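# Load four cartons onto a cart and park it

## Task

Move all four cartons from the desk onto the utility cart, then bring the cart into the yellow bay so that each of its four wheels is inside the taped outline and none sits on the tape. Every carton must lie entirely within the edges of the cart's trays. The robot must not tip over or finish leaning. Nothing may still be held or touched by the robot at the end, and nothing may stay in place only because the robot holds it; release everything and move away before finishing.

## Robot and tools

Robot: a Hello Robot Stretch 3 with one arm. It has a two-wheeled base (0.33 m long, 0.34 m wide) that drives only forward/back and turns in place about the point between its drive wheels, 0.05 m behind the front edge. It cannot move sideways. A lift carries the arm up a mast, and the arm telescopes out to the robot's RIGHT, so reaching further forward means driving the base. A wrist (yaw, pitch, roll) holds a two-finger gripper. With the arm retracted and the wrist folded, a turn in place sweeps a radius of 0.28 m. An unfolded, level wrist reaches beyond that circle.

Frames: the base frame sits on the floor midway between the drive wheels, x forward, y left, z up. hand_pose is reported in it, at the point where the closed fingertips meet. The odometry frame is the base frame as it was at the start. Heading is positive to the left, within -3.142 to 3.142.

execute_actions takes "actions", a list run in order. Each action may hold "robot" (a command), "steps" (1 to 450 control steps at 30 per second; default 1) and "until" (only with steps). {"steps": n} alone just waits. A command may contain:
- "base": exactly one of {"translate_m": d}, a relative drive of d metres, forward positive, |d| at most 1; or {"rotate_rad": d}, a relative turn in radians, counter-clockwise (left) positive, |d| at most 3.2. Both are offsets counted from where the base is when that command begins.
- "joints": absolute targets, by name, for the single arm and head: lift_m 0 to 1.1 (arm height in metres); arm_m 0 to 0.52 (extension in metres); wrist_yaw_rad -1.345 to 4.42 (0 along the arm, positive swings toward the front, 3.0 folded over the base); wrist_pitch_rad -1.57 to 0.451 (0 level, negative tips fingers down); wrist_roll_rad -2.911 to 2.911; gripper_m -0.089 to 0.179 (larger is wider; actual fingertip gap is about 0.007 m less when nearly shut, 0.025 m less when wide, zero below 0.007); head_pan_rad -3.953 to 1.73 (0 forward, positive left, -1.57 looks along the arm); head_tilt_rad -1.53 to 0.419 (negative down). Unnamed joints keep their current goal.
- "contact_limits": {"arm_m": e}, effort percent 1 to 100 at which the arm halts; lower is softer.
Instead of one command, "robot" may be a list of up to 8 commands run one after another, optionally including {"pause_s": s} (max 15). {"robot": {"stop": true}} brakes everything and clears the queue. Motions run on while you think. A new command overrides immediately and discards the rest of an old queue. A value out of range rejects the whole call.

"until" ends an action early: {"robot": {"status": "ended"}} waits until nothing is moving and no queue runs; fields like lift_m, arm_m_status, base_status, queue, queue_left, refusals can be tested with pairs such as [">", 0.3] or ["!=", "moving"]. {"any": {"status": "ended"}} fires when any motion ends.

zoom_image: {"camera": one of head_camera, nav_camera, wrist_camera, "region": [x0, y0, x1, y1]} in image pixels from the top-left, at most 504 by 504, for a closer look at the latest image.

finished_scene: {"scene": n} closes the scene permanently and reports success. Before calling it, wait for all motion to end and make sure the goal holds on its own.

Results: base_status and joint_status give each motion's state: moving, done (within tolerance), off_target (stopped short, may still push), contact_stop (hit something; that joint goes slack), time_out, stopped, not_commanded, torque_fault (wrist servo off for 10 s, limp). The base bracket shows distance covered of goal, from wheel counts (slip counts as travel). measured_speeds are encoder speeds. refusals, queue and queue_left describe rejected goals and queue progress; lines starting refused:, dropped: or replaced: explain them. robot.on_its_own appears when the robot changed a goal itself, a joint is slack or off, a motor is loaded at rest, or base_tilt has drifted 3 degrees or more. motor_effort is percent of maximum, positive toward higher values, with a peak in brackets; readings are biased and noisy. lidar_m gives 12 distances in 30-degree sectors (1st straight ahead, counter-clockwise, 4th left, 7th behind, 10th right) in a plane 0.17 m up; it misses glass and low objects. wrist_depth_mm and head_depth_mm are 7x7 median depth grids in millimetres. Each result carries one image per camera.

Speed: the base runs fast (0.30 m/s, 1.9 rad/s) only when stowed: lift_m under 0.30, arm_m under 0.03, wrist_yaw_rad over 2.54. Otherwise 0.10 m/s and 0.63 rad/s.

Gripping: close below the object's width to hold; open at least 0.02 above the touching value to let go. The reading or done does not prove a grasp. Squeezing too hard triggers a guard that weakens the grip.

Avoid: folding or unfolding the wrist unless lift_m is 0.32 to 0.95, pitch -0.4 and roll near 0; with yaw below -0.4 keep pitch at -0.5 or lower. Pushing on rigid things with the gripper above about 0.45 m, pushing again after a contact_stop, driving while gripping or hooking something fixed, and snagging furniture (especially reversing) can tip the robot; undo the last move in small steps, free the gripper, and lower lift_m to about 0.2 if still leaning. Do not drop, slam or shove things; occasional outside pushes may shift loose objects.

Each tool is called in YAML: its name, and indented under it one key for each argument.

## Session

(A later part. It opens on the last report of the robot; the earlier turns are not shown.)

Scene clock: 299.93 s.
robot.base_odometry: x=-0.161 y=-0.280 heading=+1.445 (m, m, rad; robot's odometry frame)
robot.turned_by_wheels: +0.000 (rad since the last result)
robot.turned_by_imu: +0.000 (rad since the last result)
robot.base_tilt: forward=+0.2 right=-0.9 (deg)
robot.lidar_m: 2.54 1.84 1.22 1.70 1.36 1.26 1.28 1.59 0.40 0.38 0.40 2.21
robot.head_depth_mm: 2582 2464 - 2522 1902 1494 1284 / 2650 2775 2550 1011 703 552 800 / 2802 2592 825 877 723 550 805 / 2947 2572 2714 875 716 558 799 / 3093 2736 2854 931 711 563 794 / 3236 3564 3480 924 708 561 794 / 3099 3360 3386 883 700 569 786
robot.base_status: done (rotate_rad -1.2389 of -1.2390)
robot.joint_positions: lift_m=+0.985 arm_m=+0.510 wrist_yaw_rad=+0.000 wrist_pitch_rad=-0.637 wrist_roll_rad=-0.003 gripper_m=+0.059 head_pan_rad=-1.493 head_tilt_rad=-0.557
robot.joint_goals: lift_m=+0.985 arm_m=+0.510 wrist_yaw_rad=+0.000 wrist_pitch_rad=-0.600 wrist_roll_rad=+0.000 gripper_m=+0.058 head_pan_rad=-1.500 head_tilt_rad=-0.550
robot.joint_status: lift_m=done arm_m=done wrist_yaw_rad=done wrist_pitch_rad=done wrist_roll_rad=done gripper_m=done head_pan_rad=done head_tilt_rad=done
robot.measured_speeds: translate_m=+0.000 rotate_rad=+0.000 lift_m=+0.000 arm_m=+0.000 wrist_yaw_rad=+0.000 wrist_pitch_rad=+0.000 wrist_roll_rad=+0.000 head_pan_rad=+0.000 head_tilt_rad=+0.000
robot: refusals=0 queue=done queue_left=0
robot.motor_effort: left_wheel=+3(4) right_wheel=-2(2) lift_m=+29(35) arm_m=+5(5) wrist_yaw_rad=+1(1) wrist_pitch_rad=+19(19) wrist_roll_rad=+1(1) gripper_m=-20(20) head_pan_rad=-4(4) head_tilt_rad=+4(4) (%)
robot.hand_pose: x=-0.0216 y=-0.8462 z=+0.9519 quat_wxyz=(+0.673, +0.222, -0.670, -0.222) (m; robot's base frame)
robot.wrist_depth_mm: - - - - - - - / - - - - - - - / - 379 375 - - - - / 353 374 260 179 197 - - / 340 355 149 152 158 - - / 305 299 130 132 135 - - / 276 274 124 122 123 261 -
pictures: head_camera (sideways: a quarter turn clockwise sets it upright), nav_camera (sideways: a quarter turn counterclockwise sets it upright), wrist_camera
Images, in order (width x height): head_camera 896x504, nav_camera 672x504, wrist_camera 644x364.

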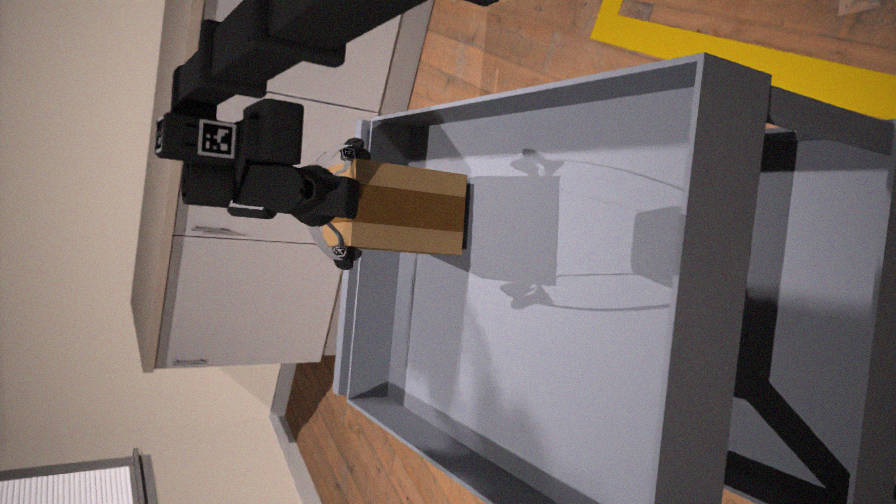

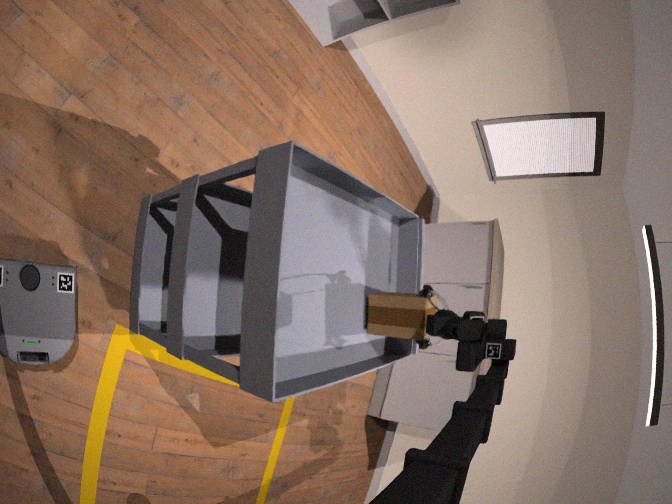

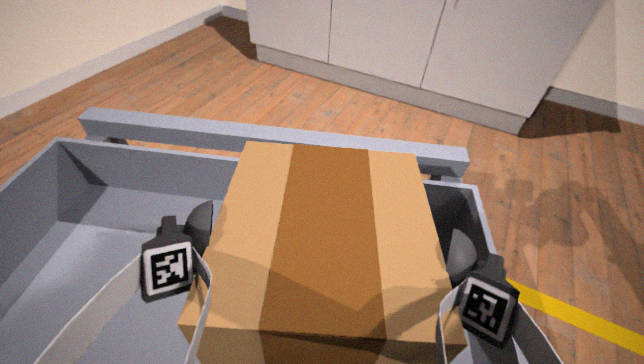

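execute_actions:
  actions:
    - {"robot":[{"joints":{"lift_m":0.976}},{"joints":{"gripper_m":0.179}},{"joints":{"lift_m":1.03,"arm_m":0.42}},{"base":{"rotate_rad":0.871},"joints":{"arm_m":0.25}},{"base":{"translate_m":0.541},"joints":{"lift_m":0.96}},{"base":{"rotate_rad":1.455},"joints":{"head_tilt_rad":-0.6,"head_pan_rad":-1.45}},{"joints":{"arm_m":0.49,"lift_m":0.92}}],"steps":450,"until":{"robot":{"status":"ended"}}}
    - {"steps":300,"until":{"robot":{"status":"ended"}}}

Scene clock: 331.70 s.
robot.base_odometry: x=-0.527 y=+0.118 heading=-2.513 (m, m, rad; robot's odometry frame)
robot.turned_by_wheels: +2.326 (rad since the last result)
robot.turned_by_imu: +2.309 (rad since the last result)
robot.base_tilt: forward=+0.1 right=-0.9 (deg)
robot.lidar_m: 1.44 1.41 1.53 2.23 0.80 3.07 2.09 2.34 1.38 1.20 0.70 1.26
robot.head_depth_mm: 1157 1291 - 1009 814 1388 1258 / 1116 1229 - 967 804 714 1255 / 1076 1200 1289 836 797 688 1238 / 1038 1153 1277 1024 792 663 1239 / 1006 1114 1223 1011 785 642 1203 / 977 1072 1196 1000 777 639 1158 / 943 1034 1150 993 773 634 1112
robot.base_status: done (rotate_rad +1.4549 of +1.4550)
robot.joint_positions: lift_m=+0.920 arm_m=+0.490 wrist_yaw_rad=+0.000 wrist_pitch_rad=-0.615 wrist_roll_rad=-0.003 gripper_m=+0.179 head_pan_rad=-1.457 head_tilt_rad=-0.593
robot.joint_goals: lift_m=+0.920 arm_m=+0.490 wrist_yaw_rad=+0.000 wrist_pitch_rad=-0.600 wrist_roll_rad=+0.000 gripper_m=+0.179 head_pan_rad=-1.450 head_tilt_rad=-0.600
robot.joint_status: lift_m=done arm_m=done wrist_yaw_rad=done wrist_pitch_rad=done wrist_roll_rad=done gripper_m=done head_pan_rad=done head_tilt_rad=done
robot.measured_speeds: translate_m=+0.000 rotate_rad=+0.000 lift_m=+0.000 arm_m=+0.000 wrist_yaw_rad=+0.000 wrist_pitch_rad=+0.000 wrist_roll_rad=+0.000 head_pan_rad=+0.000 head_tilt_rad=+0.000
robot: refusals=0 queue=done queue_left=0
robot.motor_effort: left_wheel=-1(10) right_wheel=+2(7) lift_m=+26(36) arm_m=+5(7) wrist_yaw_rad=+0(0) wrist_pitch_rad=+8(19) wrist_roll_rad=+2(1) gripper_m=-1(83) head_pan_rad=+4(13) head_tilt_rad=-4(12) (%)
robot.hand_pose: x=-0.0216 y=-0.8300 z=+0.8913 quat_wxyz=(+0.675, +0.214, -0.673, -0.214) (m; robot's base frame)
robot.wrist_depth_mm: 403 438 476 541 577 660 742 / 442 481 536 599 650 706 708 / 492 505 509 516 532 550 555 / 415 424 429 283 284 450 459 / 364 384 374 235 235 387 395 / 326 316 326 206 209 343 346 / 283 289 291 183 184 293 303
pictures: head_camera (sideways: a quarter turn clockwise sets it upright), nav_camera (sideways: a quarter turn counterclockwise sets it upright), wrist_camera
Images, in order (width x height): head_camera 896x504, nav_camera 672x504, wrist_camera 644x364.

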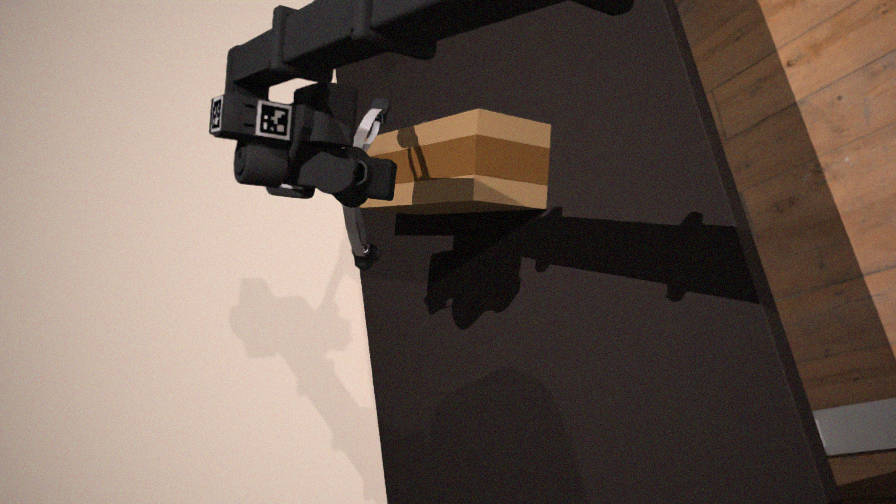

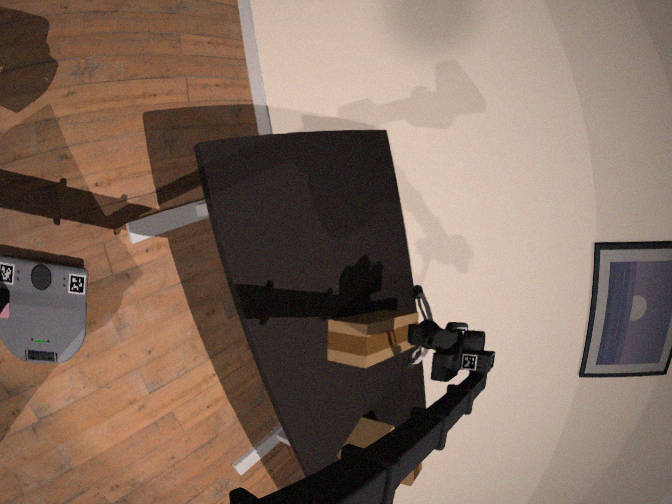

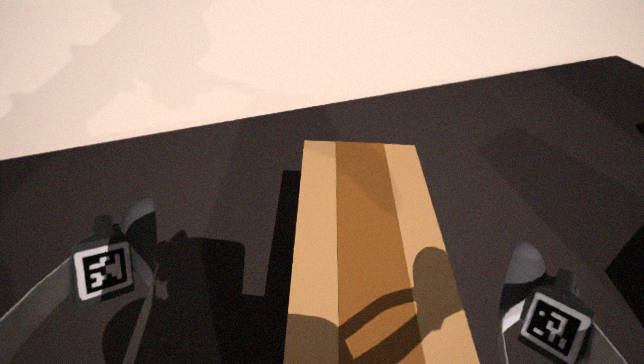

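execute_actions:
  actions:
    - {"robot":[{"base":{"translate_m":-0.028}},{"joints":{"lift_m":0.853}},{"joints":{"gripper_m":0.058}},{"joints":{"lift_m":0.90}}],"steps":450,"until":{"robot":{"status":"ended"}}}

Scene clock: 341.50 s.
robot.base_odometry: x=-0.505 y=+0.134 heading=-2.513 (m, m, rad; robot's odometry frame)
robot.turned_by_wheels: +0.000 (rad since the last result)
robot.turned_by_imu: -0.001 (rad since the last result)
robot.base_tilt: forward=+0.2 right=-0.9 (deg)
robot.lidar_m: 1.47 1.44 1.55 0.91 0.79 3.04 2.06 2.31 1.37 1.21 0.71 1.27
robot.head_depth_mm: 1170 1316 1433 - 808 1414 1258 / 1130 1253 - 1038 802 1374 1251 / 1085 1208 - 758 780 703 1248 / 1050 1164 1281 975 791 665 1234 / 1019 1120 1236 1011 785 641 1237 / 986 1087 1195 1002 779 638 1175 / 957 1048 1161 989 771 634 1137
robot.base_status: done (translate_m -0.0280 of -0.0280)
robot.joint_positions: lift_m=+0.899 arm_m=+0.490 wrist_yaw_rad=-0.003 wrist_pitch_rad=-0.715 wrist_roll_rad=-0.004 gripper_m=+0.062 head_pan_rad=-1.457 head_tilt_rad=-0.593
robot.joint_goals: lift_m=+0.900 arm_m=+0.490 wrist_yaw_rad=+0.000 wrist_pitch_rad=-0.600 wrist_roll_rad=+0.000 gripper_m=+0.061 head_pan_rad=-1.450 head_tilt_rad=-0.600
robot.joint_status: lift_m=done arm_m=done wrist_yaw_rad=done wrist_pitch_rad=done wrist_roll_rad=done gripper_m=done head_pan_rad=done head_tilt_rad=done
robot.measured_speeds: translate_m=+0.000 rotate_rad=+0.000 lift_m=+0.000 arm_m=+0.000 wrist_yaw_rad=+0.000 wrist_pitch_rad=+0.000 wrist_roll_rad=+0.000 head_pan_rad=+0.000 head_tilt_rad=+0.000
robot: refusals=0 queue=done queue_left=0
robot.on_its_own: wrist_pitch_rad is at rest, and its effort (+59) is outside its rest range (-20 to +32)
robot.motor_effort: left_wheel=-2(12) right_wheel=+2(14) lift_m=+46(42) arm_m=+2(5) wrist_yaw_rad=+3(14) wrist_pitch_rad=+59(61) wrist_roll_rad=+1(2) gripper_m=-20(97) head_pan_rad=+4(4) head_tilt_rad=-4(4) (%)
robot.hand_pose: x=-0.0220 y=-0.8124 z=+0.8517 quat_wxyz=(+0.663, +0.247, -0.661, -0.248) (m; robot's base frame)
robot.wrist_depth_mm: 431 468 508 560 596 604 625 / 468 470 472 480 490 494 505 / 392 399 390 219 403 418 427 / 344 343 261 183 201 366 366 / 303 308 154 157 164 319 322 / 272 273 135 137 139 290 286 / 251 249 120 121 123 254 260
pictures: head_camera (sideways: a quarter turn clockwise sets it upright), nav_camera (sideways: a quarter turn counterclockwise sets it upright), wrist_camera
Images, in order (width x height): head_camera 896x504, nav_camera 672x504, wrist_camera 644x364.

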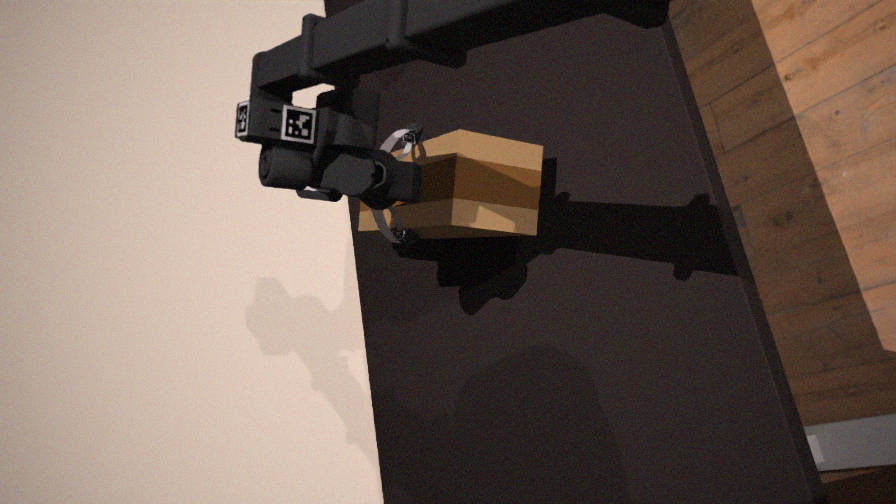

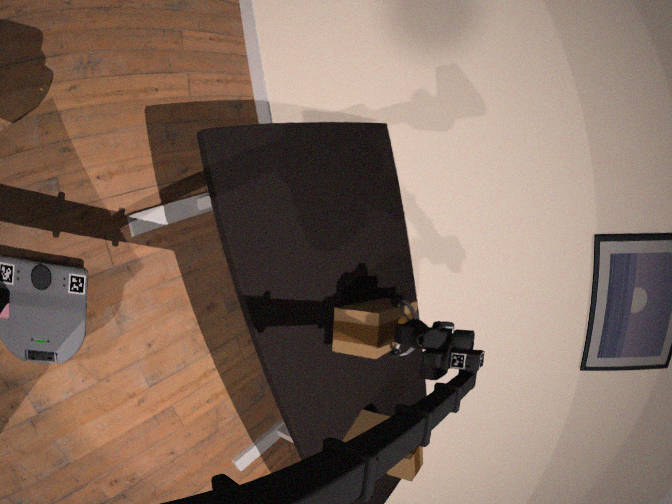

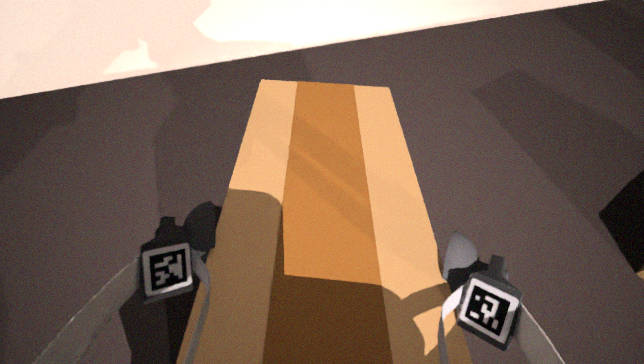

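Heavy; put it down to avoid a wrist fault.

execute_actions:
  actions:
    - {"robot":[{"joints":{"lift_m":0.862}},{"joints":{"gripper_m":0.179}}],"steps":450,"until":{"robot":{"status":"ended"}}}

Scene clock: 346.10 s.
robot.base_odometry: x=-0.505 y=+0.134 heading=-2.513 (m, m, rad; robot's odometry frame)
robot.turned_by_wheels: +0.000 (rad since the last result)
robot.turned_by_imu: +0.000 (rad since the last result)
robot.base_tilt: forward=+0.2 right=-0.9 (deg)
robot.lidar_m: 1.46 1.43 1.55 0.92 0.79 3.04 2.06 2.31 1.37 1.21 0.71 1.27
robot.head_depth_mm: 1172 1309 1418 - 784 1418 1258 / 1130 1260 1374 1001 801 1366 1253 / 1087 1209 1311 787 799 705 1243 / 1050 1165 1279 979 793 667 1240 / 1018 1123 1236 1008 786 645 1228 / 981 1085 1193 1001 778 639 1176 / 953 1047 1164 993 770 634 1142
robot.base_status: done (translate_m -0.0280 of -0.0280)
robot.joint_positions: lift_m=+0.862 arm_m=+0.490 wrist_yaw_rad=-0.002 wrist_pitch_rad=-0.616 wrist_roll_rad=-0.006 gripper_m=+0.179 head_pan_rad=-1.457 head_tilt_rad=-0.593
robot.joint_goals: lift_m=+0.862 arm_m=+0.490 wrist_yaw_rad=+0.000 wrist_pitch_rad=-0.600 wrist_roll_rad=+0.000 gripper_m=+0.179 head_pan_rad=-1.450 head_tilt_rad=-0.600
robot.joint_status: lift_m=done arm_m=done wrist_yaw_rad=done wrist_pitch_rad=done wrist_roll_rad=done gripper_m=done head_pan_rad=done head_tilt_rad=done
robot.measured_speeds: translate_m=+0.000 rotate_rad=+0.000 lift_m=+0.000 arm_m=+0.000 wrist_yaw_rad=+0.000 wrist_pitch_rad=+0.000 wrist_roll_rad=+0.000 head_pan_rad=+0.000 head_tilt_rad=+0.000
robot: refusals=0 queue=done queue_left=0
robot.motor_effort: left_wheel=-3(4) right_wheel=+3(3) lift_m=+28(43) arm_m=+2(2) wrist_yaw_rad=+2(3) wrist_pitch_rad=+9(60) wrist_roll_rad=+3(4) gripper_m=+0(82) head_pan_rad=+4(4) head_tilt_rad=-4(4) (%)
robot.hand_pose: x=-0.0219 y=-0.8300 z=+0.8330 quat_wxyz=(+0.676, +0.215, -0.672, -0.215) (m; robot's base frame)
robot.wrist_depth_mm: 418 447 486 535 598 670 733 / 454 482 523 528 546 547 580 / 403 411 400 226 425 446 460 / 341 343 328 188 205 368 376 / 293 309 167 162 170 315 319 / 266 256 141 143 146 278 281 / 229 233 126 127 129 241 248
pictures: head_camera (sideways: a quarter turn clockwise sets it upright), nav_camera (sideways: a quarter turn counterclockwise sets it upright), wrist_camera
Images, in order (width x height): head_camera 896x504, nav_camera 672x504, wrist_camera 644x364.

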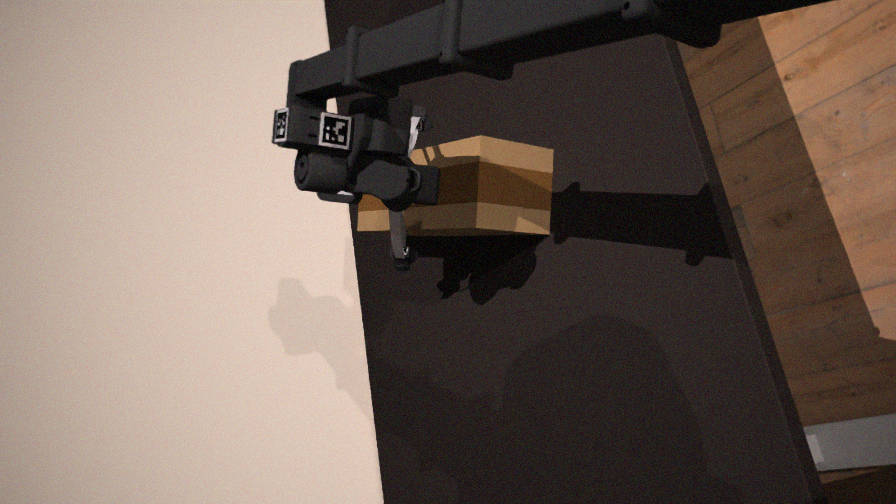

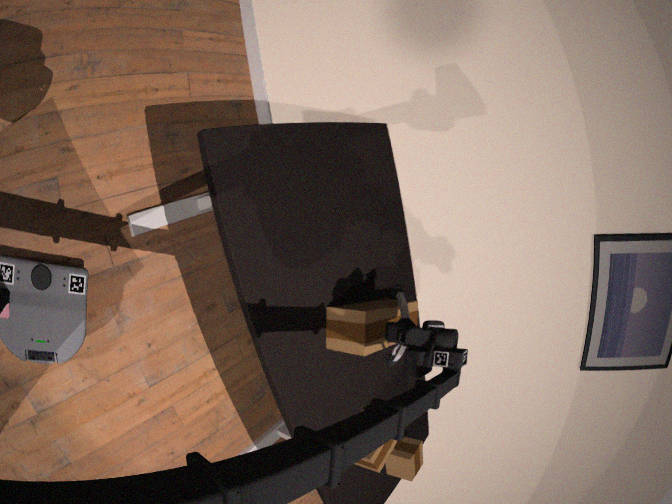

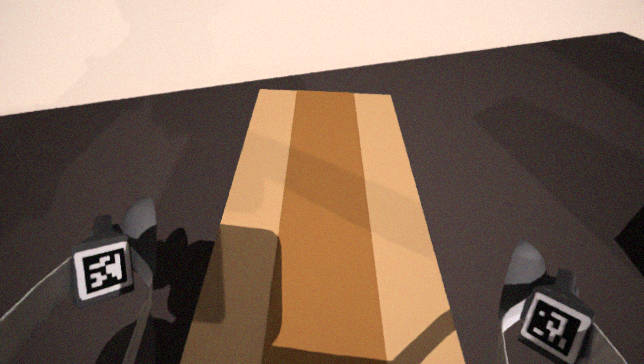

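execute_actions:
  actions:
    - {"robot":[{"joints":{"lift_m":0.856}},{"joints":{"gripper_m":0.062}},{"joints":{"arm_m":0.38}},{"joints":{"gripper_m":0.179}},{"joints":{"lift_m":0.93,"wrist_pitch_rad":-1.15,"arm_m":0.48,"head_tilt_rad":-0.7}}],"steps":450,"until":{"robot":{"status":"ended"}}}

Scene clock: 357.40 s.
robot.base_odometry: x=-0.505 y=+0.134 heading=-2.513 (m, m, rad; robot's odometry frame)
robot.turned_by_wheels: +0.000 (rad since the last result)
robot.turned_by_imu: -0.001 (rad since the last result)
robot.base_tilt: forward=+0.2 right=-0.9 (deg)
robot.lidar_m: 1.46 1.44 1.55 0.92 0.79 3.05 2.06 2.31 1.37 1.21 0.71 1.27
robot.head_depth_mm: 1186 - 1174 912 783 1398 1203 / 1139 - 1193 897 753 1400 1195 / 1102 1215 854 710 724 1371 1194 / 1069 1202 1171 831 718 1341 1182 / 1031 1158 1155 882 713 1279 1174 / 997 1113 1138 869 707 641 1159 / 970 1081 1122 861 704 619 1165
robot.base_status: done (translate_m -0.0280 of -0.0280)
robot.joint_positions: lift_m=+0.930 arm_m=+0.480 wrist_yaw_rad=-0.002 wrist_pitch_rad=-1.152 wrist_roll_rad=-0.005 gripper_m=+0.179 head_pan_rad=-1.457 head_tilt_rad=-0.691
robot.joint_goals: lift_m=+0.930 arm_m=+0.480 wrist_yaw_rad=+0.000 wrist_pitch_rad=-1.150 wrist_roll_rad=+0.000 gripper_m=+0.179 head_pan_rad=-1.450 head_tilt_rad=-0.700
robot.joint_status: lift_m=done arm_m=done wrist_yaw_rad=done wrist_pitch_rad=done wrist_roll_rad=done gripper_m=done head_pan_rad=done head_tilt_rad=done
robot.measured_speeds: translate_m=+0.000 rotate_rad=+0.000 lift_m=+0.000 arm_m=+0.000 wrist_yaw_rad=+0.000 wrist_pitch_rad=+0.000 wrist_roll_rad=+0.000 head_pan_rad=+0.000 head_tilt_rad=+0.000
robot: refusals=0 queue=done queue_left=0
robot.motor_effort: left_wheel=-2(8) right_wheel=+2(12) lift_m=+33(37) arm_m=+5(9) wrist_yaw_rad=+2(2) wrist_pitch_rad=+1(10) wrist_roll_rad=+2(3) gripper_m=+0(94) head_pan_rad=+4(4) head_tilt_rad=-5(21) (%)
robot.hand_pose: x=-0.0218 y=-0.7068 z=+0.8247 quat_wxyz=(+0.594, +0.386, -0.591, -0.385) (m; robot's base frame)
robot.wrist_depth_mm: 330 322 314 181 185 317 316 / 310 306 177 173 176 305 303 / 296 296 169 165 166 289 291 / 283 282 161 159 160 279 279 / 275 275 155 152 153 268 267 / 264 261 148 147 147 259 259 / 251 250 142 141 141 247 247
pictures: head_camera (sideways: a quarter turn clockwise sets it upright), nav_camera (sideways: a quarter turn counterclockwise sets it upright), wrist_camera
Images, in order (width x height): head_camera 896x504, nav_camera 672x504, wrist_camera 644x364.

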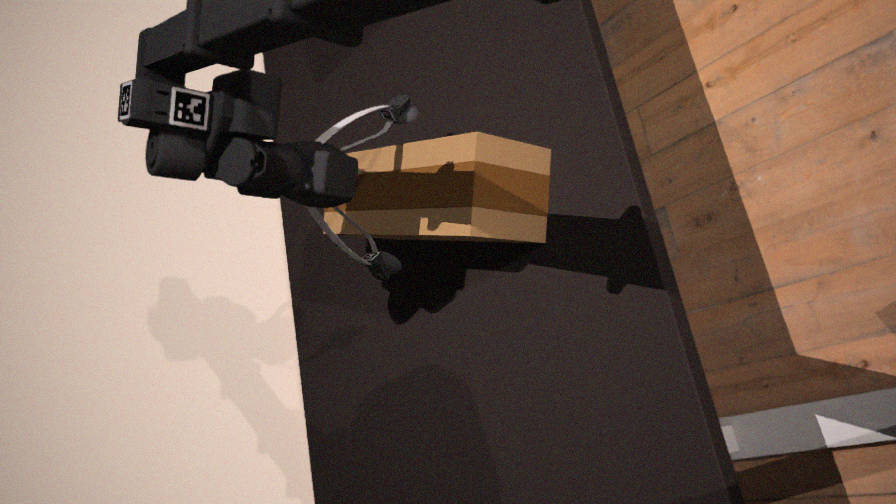

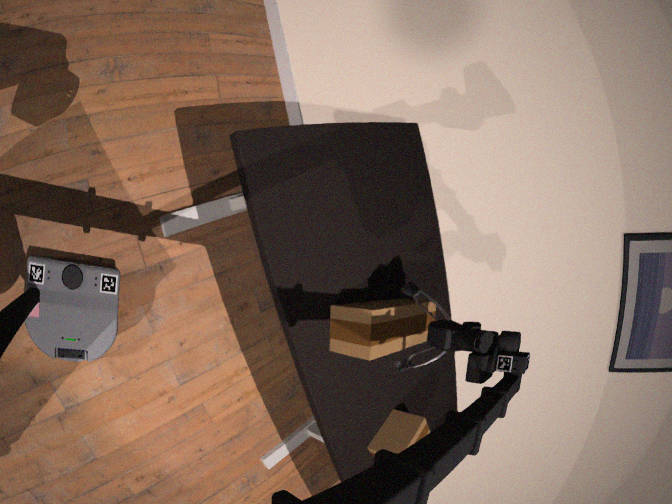

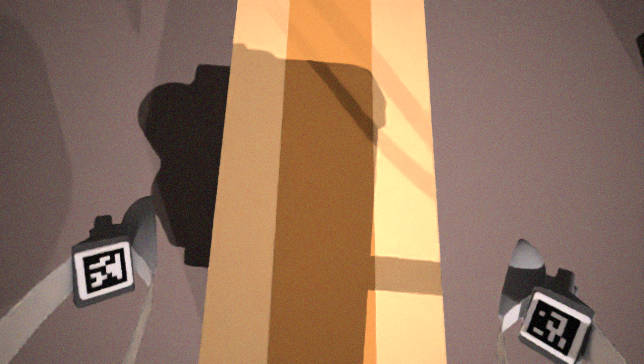

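execute_actions:
  actions:
    - {"robot":[{"joints":{"lift_m":0.922},"base":{"translate_m":0.005}},{"joints":{"gripper_m":0.06}},{"joints":{"lift_m":0.97}}],"steps":450,"until":{"robot":{"status":"ended"}}}

Scene clock: 362.80 s.
robot.base_odometry: x=-0.509 y=+0.131 heading=-2.513 (m, m, rad; robot's odometry frame)
robot.turned_by_wheels: +0.000 (rad since the last result)
robot.turned_by_imu: +0.000 (rad since the last result)
robot.base_tilt: forward=+0.1 right=-0.8 (deg)
robot.lidar_m: 1.46 1.43 1.55 0.92 0.79 3.05 2.07 2.32 1.37 1.21 0.71 1.27
robot.head_depth_mm: 1157 1402 1207 912 780 1394 1207 / 1113 - 1192 875 751 1390 1199 / 1087 1215 795 666 703 1376 1185 / 1059 1193 1165 833 716 1312 1186 / 1028 1150 1145 878 716 1279 1177 / 995 1114 1131 873 707 638 1154 / 965 1070 1118 863 703 620 1163
robot.base_status: done (translate_m +0.0050 of +0.0050)
robot.joint_positions: lift_m=+0.969 arm_m=+0.480 wrist_yaw_rad=-0.002 wrist_pitch_rad=-1.196 wrist_roll_rad=-0.005 gripper_m=+0.064 head_pan_rad=-1.457 head_tilt_rad=-0.691
robot.joint_goals: lift_m=+0.970 arm_m=+0.480 wrist_yaw_rad=+0.000 wrist_pitch_rad=-1.150 wrist_roll_rad=+0.000 gripper_m=+0.063 head_pan_rad=-1.450 head_tilt_rad=-0.700
robot.joint_status: lift_m=done arm_m=done wrist_yaw_rad=done wrist_pitch_rad=done wrist_roll_rad=done gripper_m=done head_pan_rad=done head_tilt_rad=done
robot.measured_speeds: translate_m=+0.000 rotate_rad=+0.000 lift_m=+0.000 arm_m=+0.000 wrist_yaw_rad=+0.000 wrist_pitch_rad=+0.000 wrist_roll_rad=+0.000 head_pan_rad=+0.000 head_tilt_rad=+0.000
robot: refusals=0 queue=done queue_left=0
robot.motor_effort: left_wheel=-2(7) right_wheel=+2(10) lift_m=+47(49) arm_m=+3(5) wrist_yaw_rad=+1(2) wrist_pitch_rad=+24(26) wrist_roll_rad=+2(3) gripper_m=-20(96) head_pan_rad=+4(4) head_tilt_rad=-5(5) (%)
robot.hand_pose: x=-0.0217 y=-0.6961 z=+0.8607 quat_wxyz=(+0.586, +0.399, -0.583, -0.398) (m; robot's base frame)
robot.wrist_depth_mm: 350 353 343 183 185 343 342 / 339 336 337 172 176 330 332 / 328 325 168 163 166 320 321 / 321 316 158 156 157 309 308 / 304 307 149 148 150 299 300 / 294 290 142 141 143 291 288 / 288 289 136 136 137 280 282
pictures: head_camera (sideways: a quarter turn clockwise sets it upright), nav_camera (sideways: a quarter turn counterclockwise sets it upright), wrist_camera
Images, in order (width x height): head_camera 896x504, nav_camera 672x504, wrist_camera 644x364.

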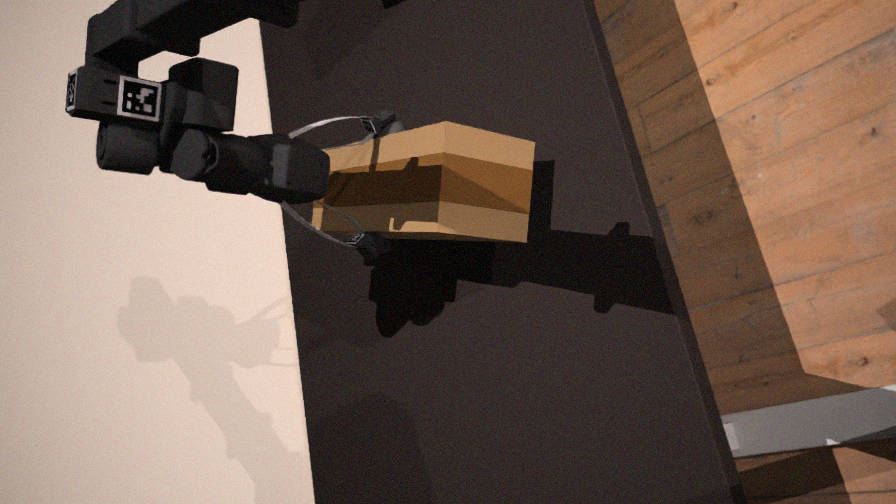

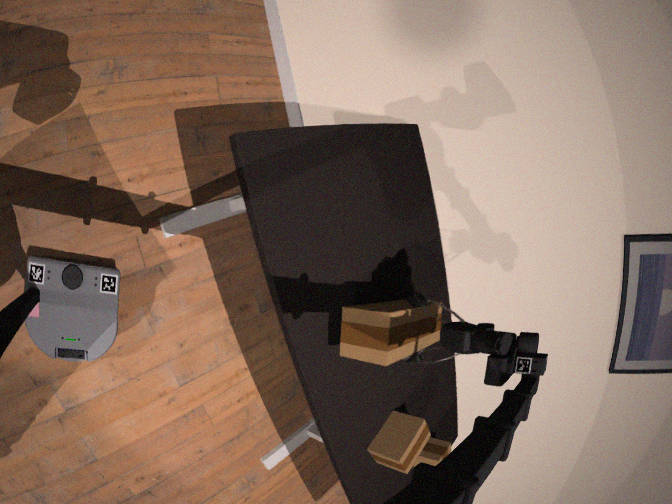

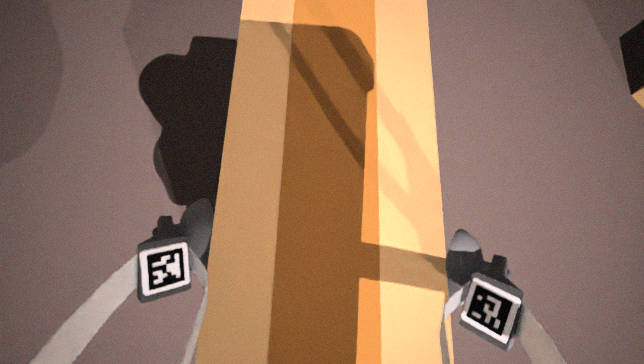

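execute_actions:
  actions:
    - {"robot":{"joints":{"lift_m":1.1,"arm_m":0.1,"wrist_pitch_rad":-1.06}},"steps":450,"until":{"robot":{"lift_m":[">",1.09],"arm_m":["<",0.3]}}}

execute_actions:
  actions:
    - {"robot":[{"base":{"rotate_rad":-1.712}},{"base":{"translate_m":-0.446}},{"base":{"rotate_rad":-0.613},"joints":{"head_pan_rad":-1.4,"head_tilt_rad":-0.6}}],"steps":450,"until":{"robot":{"status":"ended"}}}

Scene clock: 368.43 s.
robot.base_odometry: x=-0.509 y=+0.131 heading=-2.513 (m, m, rad; robot's odometry frame)
robot.turned_by_wheels: +0.000 (rad since the last result)
robot.turned_by_imu: +0.000 (rad since the last result)
robot.base_tilt: forward=+0.2 right=-0.9 (deg)
robot.lidar_m: 1.46 1.43 1.55 0.92 0.79 3.04 2.06 2.31 1.37 1.21 0.71 1.27
robot.head_depth_mm: - 1346 1210 913 781 1396 1205 / - - 1124 437 711 1387 1195 / 1088 1203 592 433 670 1374 1190 / 1059 1196 1156 827 684 1310 1179 / 1023 1151 1154 881 714 1280 1177 / 990 1110 1136 873 707 638 1151 / 961 1076 1119 865 706 619 1163
robot.base_status: done (translate_m +0.0050 of +0.0050)
robot.joint_positions: lift_m=+1.099 arm_m=+0.298 wrist_yaw_rad=-0.001 wrist_pitch_rad=-1.120 wrist_roll_rad=-0.005 gripper_m=+0.064 head_pan_rad=-1.457 head_tilt_rad=-0.691
robot.joint_goals: lift_m=+1.100 arm_m=+0.100 wrist_yaw_rad=+0.000 wrist_pitch_rad=-1.060 wrist_roll_rad=+0.000 gripper_m=+0.063 head_pan_rad=-1.450 head_tilt_rad=-0.700
robot.joint_status: lift_m=moving arm_m=moving wrist_yaw_rad=done wrist_pitch_rad=moving wrist_roll_rad=done gripper_m=done head_pan_rad=done head_tilt_rad=done
robot.measured_speeds: translate_m=+0.000 rotate_rad=+0.000 lift_m=+0.000 arm_m=-0.140 wrist_yaw_rad=+0.000 wrist_pitch_rad=-0.024 wrist_roll_rad=+0.000 head_pan_rad=+0.000 head_tilt_rad=+0.000
robot: refusals=0 queue=running queue_left=0
robot.motor_effort: left_wheel=-2(2) right_wheel=+2(2) lift_m=+46(49) arm_m=-3(8) wrist_yaw_rad=+1(2) wrist_pitch_rad=+31(40) wrist_roll_rad=+2(2) gripper_m=-20(20) head_pan_rad=+5(5) head_tilt_rad=-5(5) (%)
robot.hand_pose: x=-0.0217 y=-0.5329 z=+0.9965 quat_wxyz=(+0.600, +0.376, -0.597, -0.375) (m; robot's base frame)
robot.wrist_depth_mm: 537 534 533 218 530 536 402 / 505 510 496 195 208 503 434 / 494 486 482 178 185 477 472 / 462 463 169 164 169 458 456 / 445 448 150 151 154 434 - / 427 417 140 141 143 - - / 405 408 131 131 133 - -
pictures: head_camera (sideways: a quarter turn clockwise sets it upright), nav_camera (sideways: a quarter turn counterclockwise sets it upright), wrist_camera
Images, in order (width x height): head_camera 896x504, nav_camera 672x504, wrist_camera 644x364.

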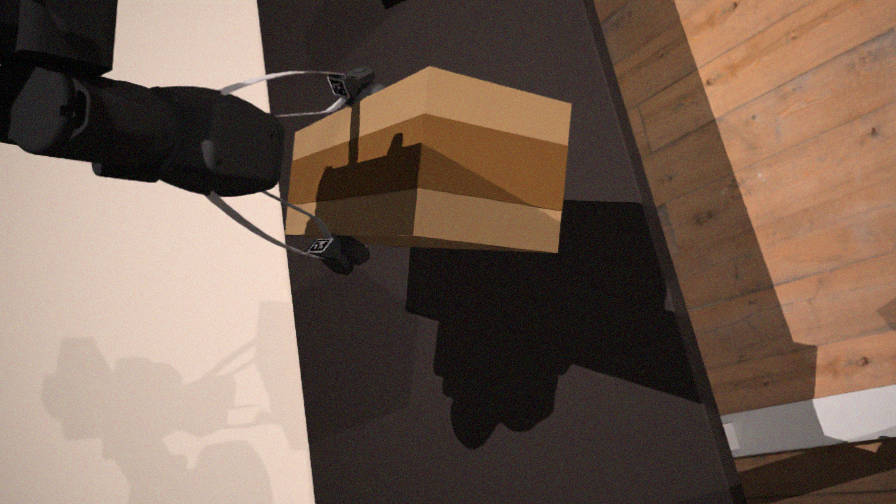

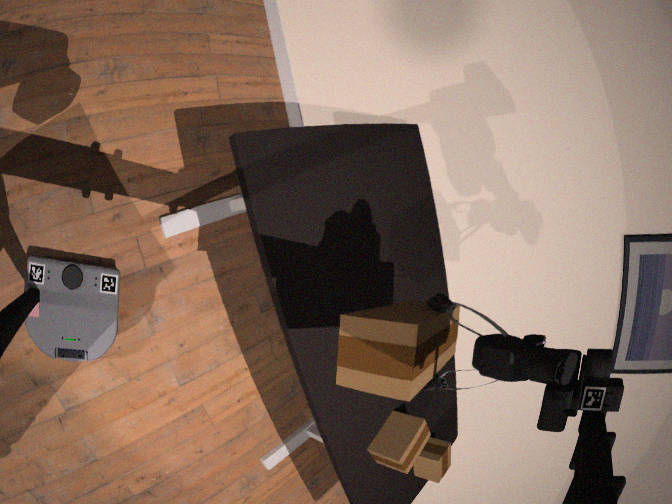

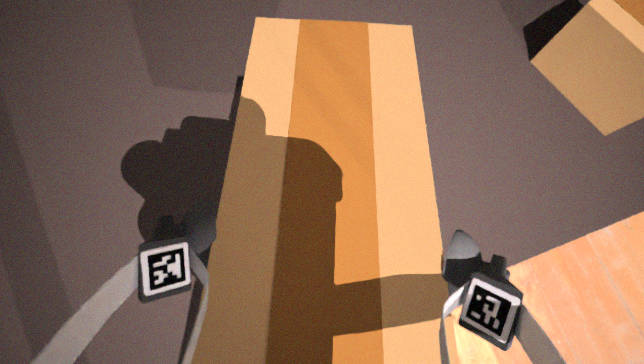

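Scene clock: 379.43 s.
robot.base_odometry: x=-0.300 y=-0.263 heading=+1.446 (m, m, rad; robot's odometry frame)
robot.turned_by_wheels: -2.325 (rad since the last result)
robot.turned_by_imu: -2.308 (rad since the last result)
robot.base_tilt: forward=+0.1 right=-0.9 (deg)
robot.lidar_m: 2.58 1.70 1.10 1.58 1.30 1.20 1.23 1.53 0.54 0.52 0.55 2.26
robot.head_depth_mm: - - - - 1659 316 - / 2830 2527 - - 363 307 - / 2980 2658 1053 934 370 307 - / 3145 2807 1154 872 506 839 348 / 3421 3780 1135 862 1011 939 1128 / 3254 3583 3049 824 946 948 1146 / 2897 3137 2989 2187 1577 1394 1208
robot.base_status: done (rotate_rad -0.6129 of -0.6130)
robot.joint_positions: lift_m=+1.099 arm_m=+0.100 wrist_yaw_rad=+0.001 wrist_pitch_rad=-1.120 wrist_roll_rad=-0.005 gripper_m=+0.064 head_pan_rad=-1.407 head_tilt_rad=-0.606
robot.joint_goals: lift_m=+1.100 arm_m=+0.100 wrist_yaw_rad=+0.000 wrist_pitch_rad=-1.060 wrist_roll_rad=+0.000 gripper_m=+0.063 head_pan_rad=-1.400 head_tilt_rad=-0.600
robot.joint_status: lift_m=done arm_m=done wrist_yaw_rad=done wrist_pitch_rad=off_target wrist_roll_rad=done gripper_m=done head_pan_rad=done head_tilt_rad=done
robot.measured_speeds: translate_m=+0.000 rotate_rad=+0.000 lift_m=+0.000 arm_m=+0.000 wrist_yaw_rad=+0.000 wrist_pitch_rad=+0.000 wrist_roll_rad=+0.000 head_pan_rad=+0.000 head_tilt_rad=+0.000
robot: refusals=0 queue=done queue_left=0
robot.motor_effort: left_wheel=+4(10) right_wheel=-1(8) lift_m=+46(53) arm_m=-5(6) wrist_yaw_rad=-1(1) wrist_pitch_rad=+31(34) wrist_roll_rad=+2(2) gripper_m=-20(20) head_pan_rad=+4(14) head_tilt_rad=+4(17) (%)
robot.hand_pose: x=-0.0216 y=-0.3353 z=+0.9965 quat_wxyz=(+0.601, +0.377, -0.597, -0.375) (m; robot's base frame)
robot.wrist_depth_mm: - 445 436 210 392 - - / - 394 358 190 199 - - / - - 676 176 181 - - / - - 166 162 166 - - / - - 150 151 153 - - / - - 141 141 142 - - / - - 131 133 134 - -
pictures: head_camera (sideways: a quarter turn clockwise sets it upright), nav_camera (sideways: a quarter turn counterclockwise sets it upright), wrist_camera
Images, in order (width x height): head_camera 896x504, nav_camera 672x504, wrist_camera 644x364.

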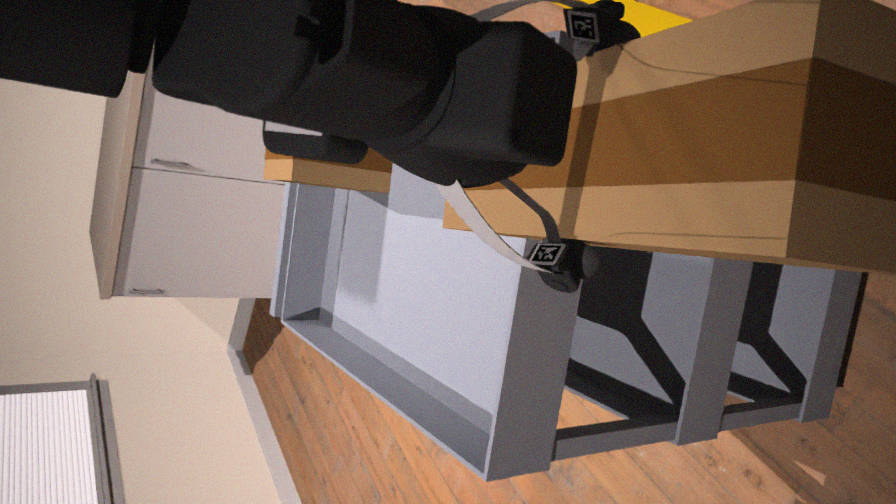

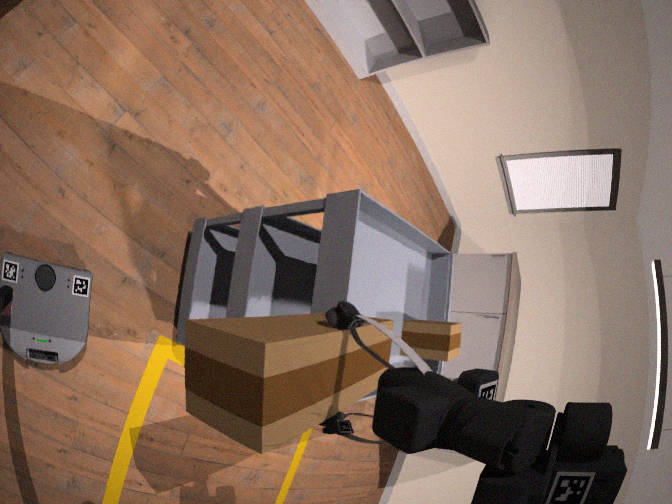

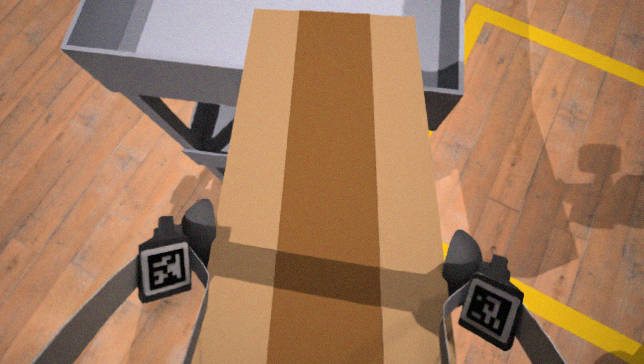

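execute_actions:
  actions:
    - {"robot":{"joints":{"wrist_pitch_rad":-0.85}},"steps":20}
    - {"robot":{"joints":{"arm_m":0.44},"contact_limits":{"arm_m":14}},"steps":200,"until":{"robot":{"arm_m_status":["!=","moving"]}}}

Scene clock: 390.07 s.
robot.base_odometry: x=-0.300 y=-0.263 heading=+1.446 (m, m, rad; robot's odometry frame)
robot.turned_by_wheels: +0.000 (rad since the last result)
robot.turned_by_imu: -0.001 (rad since the last result)
robot.base_tilt: forward=+0.2 right=-0.9 (deg)
robot.lidar_m: 2.59 1.70 1.10 1.57 1.30 1.20 1.22 1.52 0.54 0.53 0.55 2.26
robot.head_depth_mm: - 2410 2585 2166 1637 1484 1259 / 2866 - 1071 893 675 909 1192 / 2949 2673 1048 882 685 929 1116 / 3140 2828 1164 874 693 943 1132 / 3370 3754 1162 866 1019 961 1124 / 3276 3552 3034 827 813 949 1073 / 2912 3148 3007 2191 1623 1415 1207
robot.base_status: done (rotate_rad -0.6130 of -0.6130)
robot.joint_positions: lift_m=+1.100 arm_m=+0.440 wrist_yaw_rad=-0.001 wrist_pitch_rad=-0.861 wrist_roll_rad=+0.001 gripper_m=+0.063 head_pan_rad=-1.406 head_tilt_rad=-0.604
robot.joint_goals: lift_m=+1.100 arm_m=+0.440 wrist_yaw_rad=+0.000 wrist_pitch_rad=-0.850 wrist_roll_rad=+0.000 gripper_m=+0.063 head_pan_rad=-1.400 head_tilt_rad=-0.600
robot.joint_status: lift_m=done arm_m=done wrist_yaw_rad=done wrist_pitch_rad=done wrist_roll_rad=done gripper_m=done head_pan_rad=done head_tilt_rad=done
robot.measured_speeds: translate_m=+0.000 rotate_rad=+0.000 lift_m=+0.000 arm_m=+0.000 wrist_yaw_rad=+0.000 wrist_pitch_rad=+0.000 wrist_roll_rad=+0.000 head_pan_rad=+0.000 head_tilt_rad=+0.000
robot: refusals=0 queue=done queue_left=0
robot.motor_effort: left_wheel=+2(11) right_wheel=-1(10) lift_m=+30(46) arm_m=+5(8) wrist_yaw_rad=+1(8) wrist_pitch_rad=+6(43) wrist_roll_rad=-1(2) gripper_m=-1(20) head_pan_rad=+4(4) head_tilt_rad=+3(4) (%)
robot.contact_limits: arm_m 14 (drawing in: default 31, maximum 51; extending or still: default 42, maximum 69)
robot.hand_pose: x=-0.0218 y=-0.7334 z=+1.0283 quat_wxyz=(+0.642, +0.295, -0.643, -0.296) (m; robot's base frame)
robot.wrist_depth_mm: - - 542 531 - - - / - 556 558 354 525 - - / - 482 504 417 493 - - / - 444 455 457 463 - - / 385 411 422 414 410 - - / 368 376 368 380 375 - - / 345 351 354 354 346 - -
pictures: head_camera (sideways: a quarter turn clockwise sets it upright), nav_camera (sideways: a quarter turn counterclockwise sets it upright), wrist_camera
Images, in order (width x height): head_camera 896x504, nav_camera 672x504, wrist_camera 644x364.

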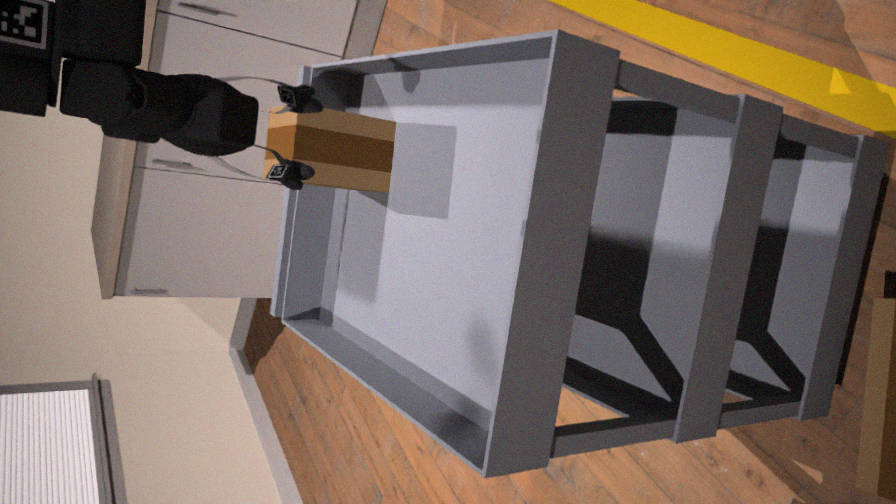

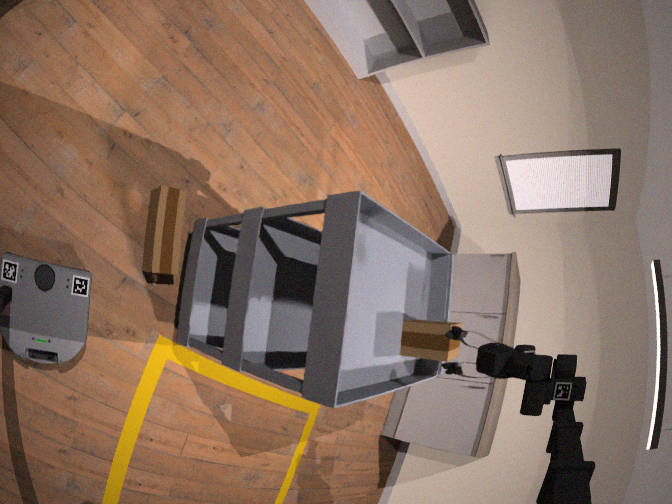

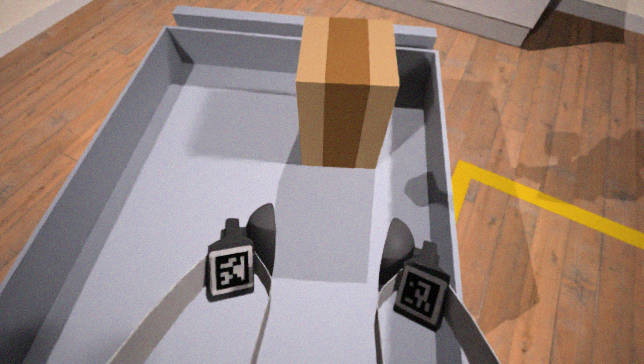

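execute_actions:
  actions:
    - {"robot":[{"joints":{"arm_m":0.2,"gripper_m":0.179,"wrist_yaw_rad":1.57,"wrist_pitch_rad":-1.1,"head_pan_rad":-1.0,"head_tilt_rad":-1.2}},{"joints":{"lift_m":0.5}}],"steps":450,"until":{"robot":{"status":"ended"}}}

Scene clock: 405.53 s.
robot.base_odometry: x=-0.300 y=-0.263 heading=+1.446 (m, m, rad; robot's odometry frame)
robot.turned_by_wheels: +0.000 (rad since the last result)
robot.turned_by_imu: -0.001 (rad since the last result)
robot.base_tilt: forward=+0.2 right=-0.9 (deg)
robot.lidar_m: 2.59 1.70 1.10 1.58 1.30 1.20 1.22 1.52 0.54 0.53 0.55 2.26
robot.head_depth_mm: 689 611 955 883 1293 1211 1133 / 684 1004 953 1253 1292 - 1117 / 626 994 979 1259 1273 1224 - / 1760 1608 1436 1253 1272 - - / 1777 1618 1476 1319 1263 1188 - / 1763 1598 1465 1352 1257 1174 1101 / 1738 1576 1455 1346 1249 1162 1089
robot.base_status: done (rotate_rad -0.6130 of -0.6130)
robot.joint_positions: lift_m=+0.500 arm_m=+0.200 wrist_yaw_rad=+1.568 wrist_pitch_rad=-1.103 wrist_roll_rad=+0.001 gripper_m=+0.179 head_pan_rad=-1.007 head_tilt_rad=-1.185
robot.joint_goals: lift_m=+0.500 arm_m=+0.200 wrist_yaw_rad=+1.570 wrist_pitch_rad=-1.100 wrist_roll_rad=+0.000 gripper_m=+0.179 head_pan_rad=-1.000 head_tilt_rad=-1.200
robot.joint_status: lift_m=done arm_m=done wrist_yaw_rad=done wrist_pitch_rad=done wrist_roll_rad=done gripper_m=done head_pan_rad=done head_tilt_rad=done
robot.measured_speeds: translate_m=+0.000 rotate_rad=+0.000 lift_m=+0.000 arm_m=+0.000 wrist_yaw_rad=+0.000 wrist_pitch_rad=+0.000 wrist_roll_rad=+0.000 head_pan_rad=+0.000 head_tilt_rad=+0.000
robot: refusals=0 queue=done queue_left=0
robot.motor_effort: left_wheel=+1(1) right_wheel=+0(0) lift_m=+26(29) arm_m=-5(6) wrist_yaw_rad=+3(4) wrist_pitch_rad=+2(6) wrist_roll_rad=-1(1) gripper_m=+0(85) head_pan_rad=+4(39) head_tilt_rad=-9(45) (%)
robot.hand_pose: x=+0.0726 y=-0.3458 z=+0.3992 quat_wxyz=(+0.688, +0.687, -0.165, +0.162) (m; robot's base frame)
robot.wrist_depth_mm: 721 705 712 699 691 711 277 / 683 669 674 665 650 659 642 / 638 629 628 605 497 445 437 / 608 592 591 596 474 432 431 / 578 576 563 571 450 419 418 / - - 549 530 538 375 396 / - - 518 515 526 366 378
pictures: head_camera (sideways: a quarter turn clockwise sets it upright), nav_camera (sideways: a quarter turn counterclockwise sets it upright), wrist_camera
Images, in order (width x height): head_camera 896x504, nav_camera 672x504, wrist_camera 644x364.

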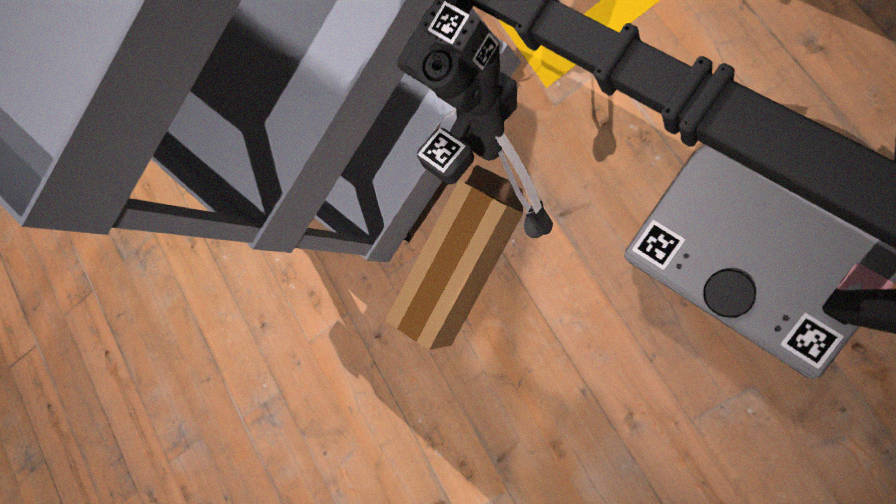

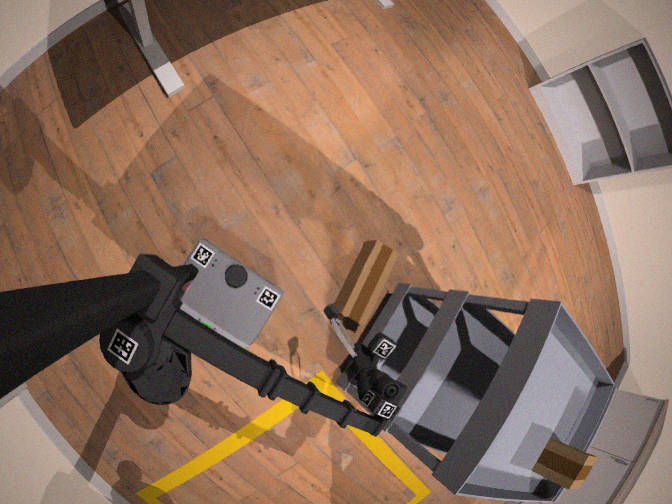

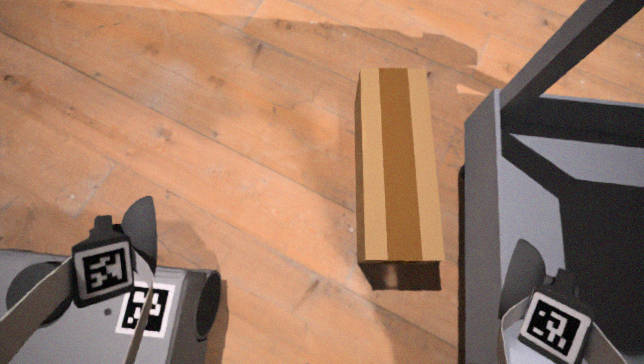

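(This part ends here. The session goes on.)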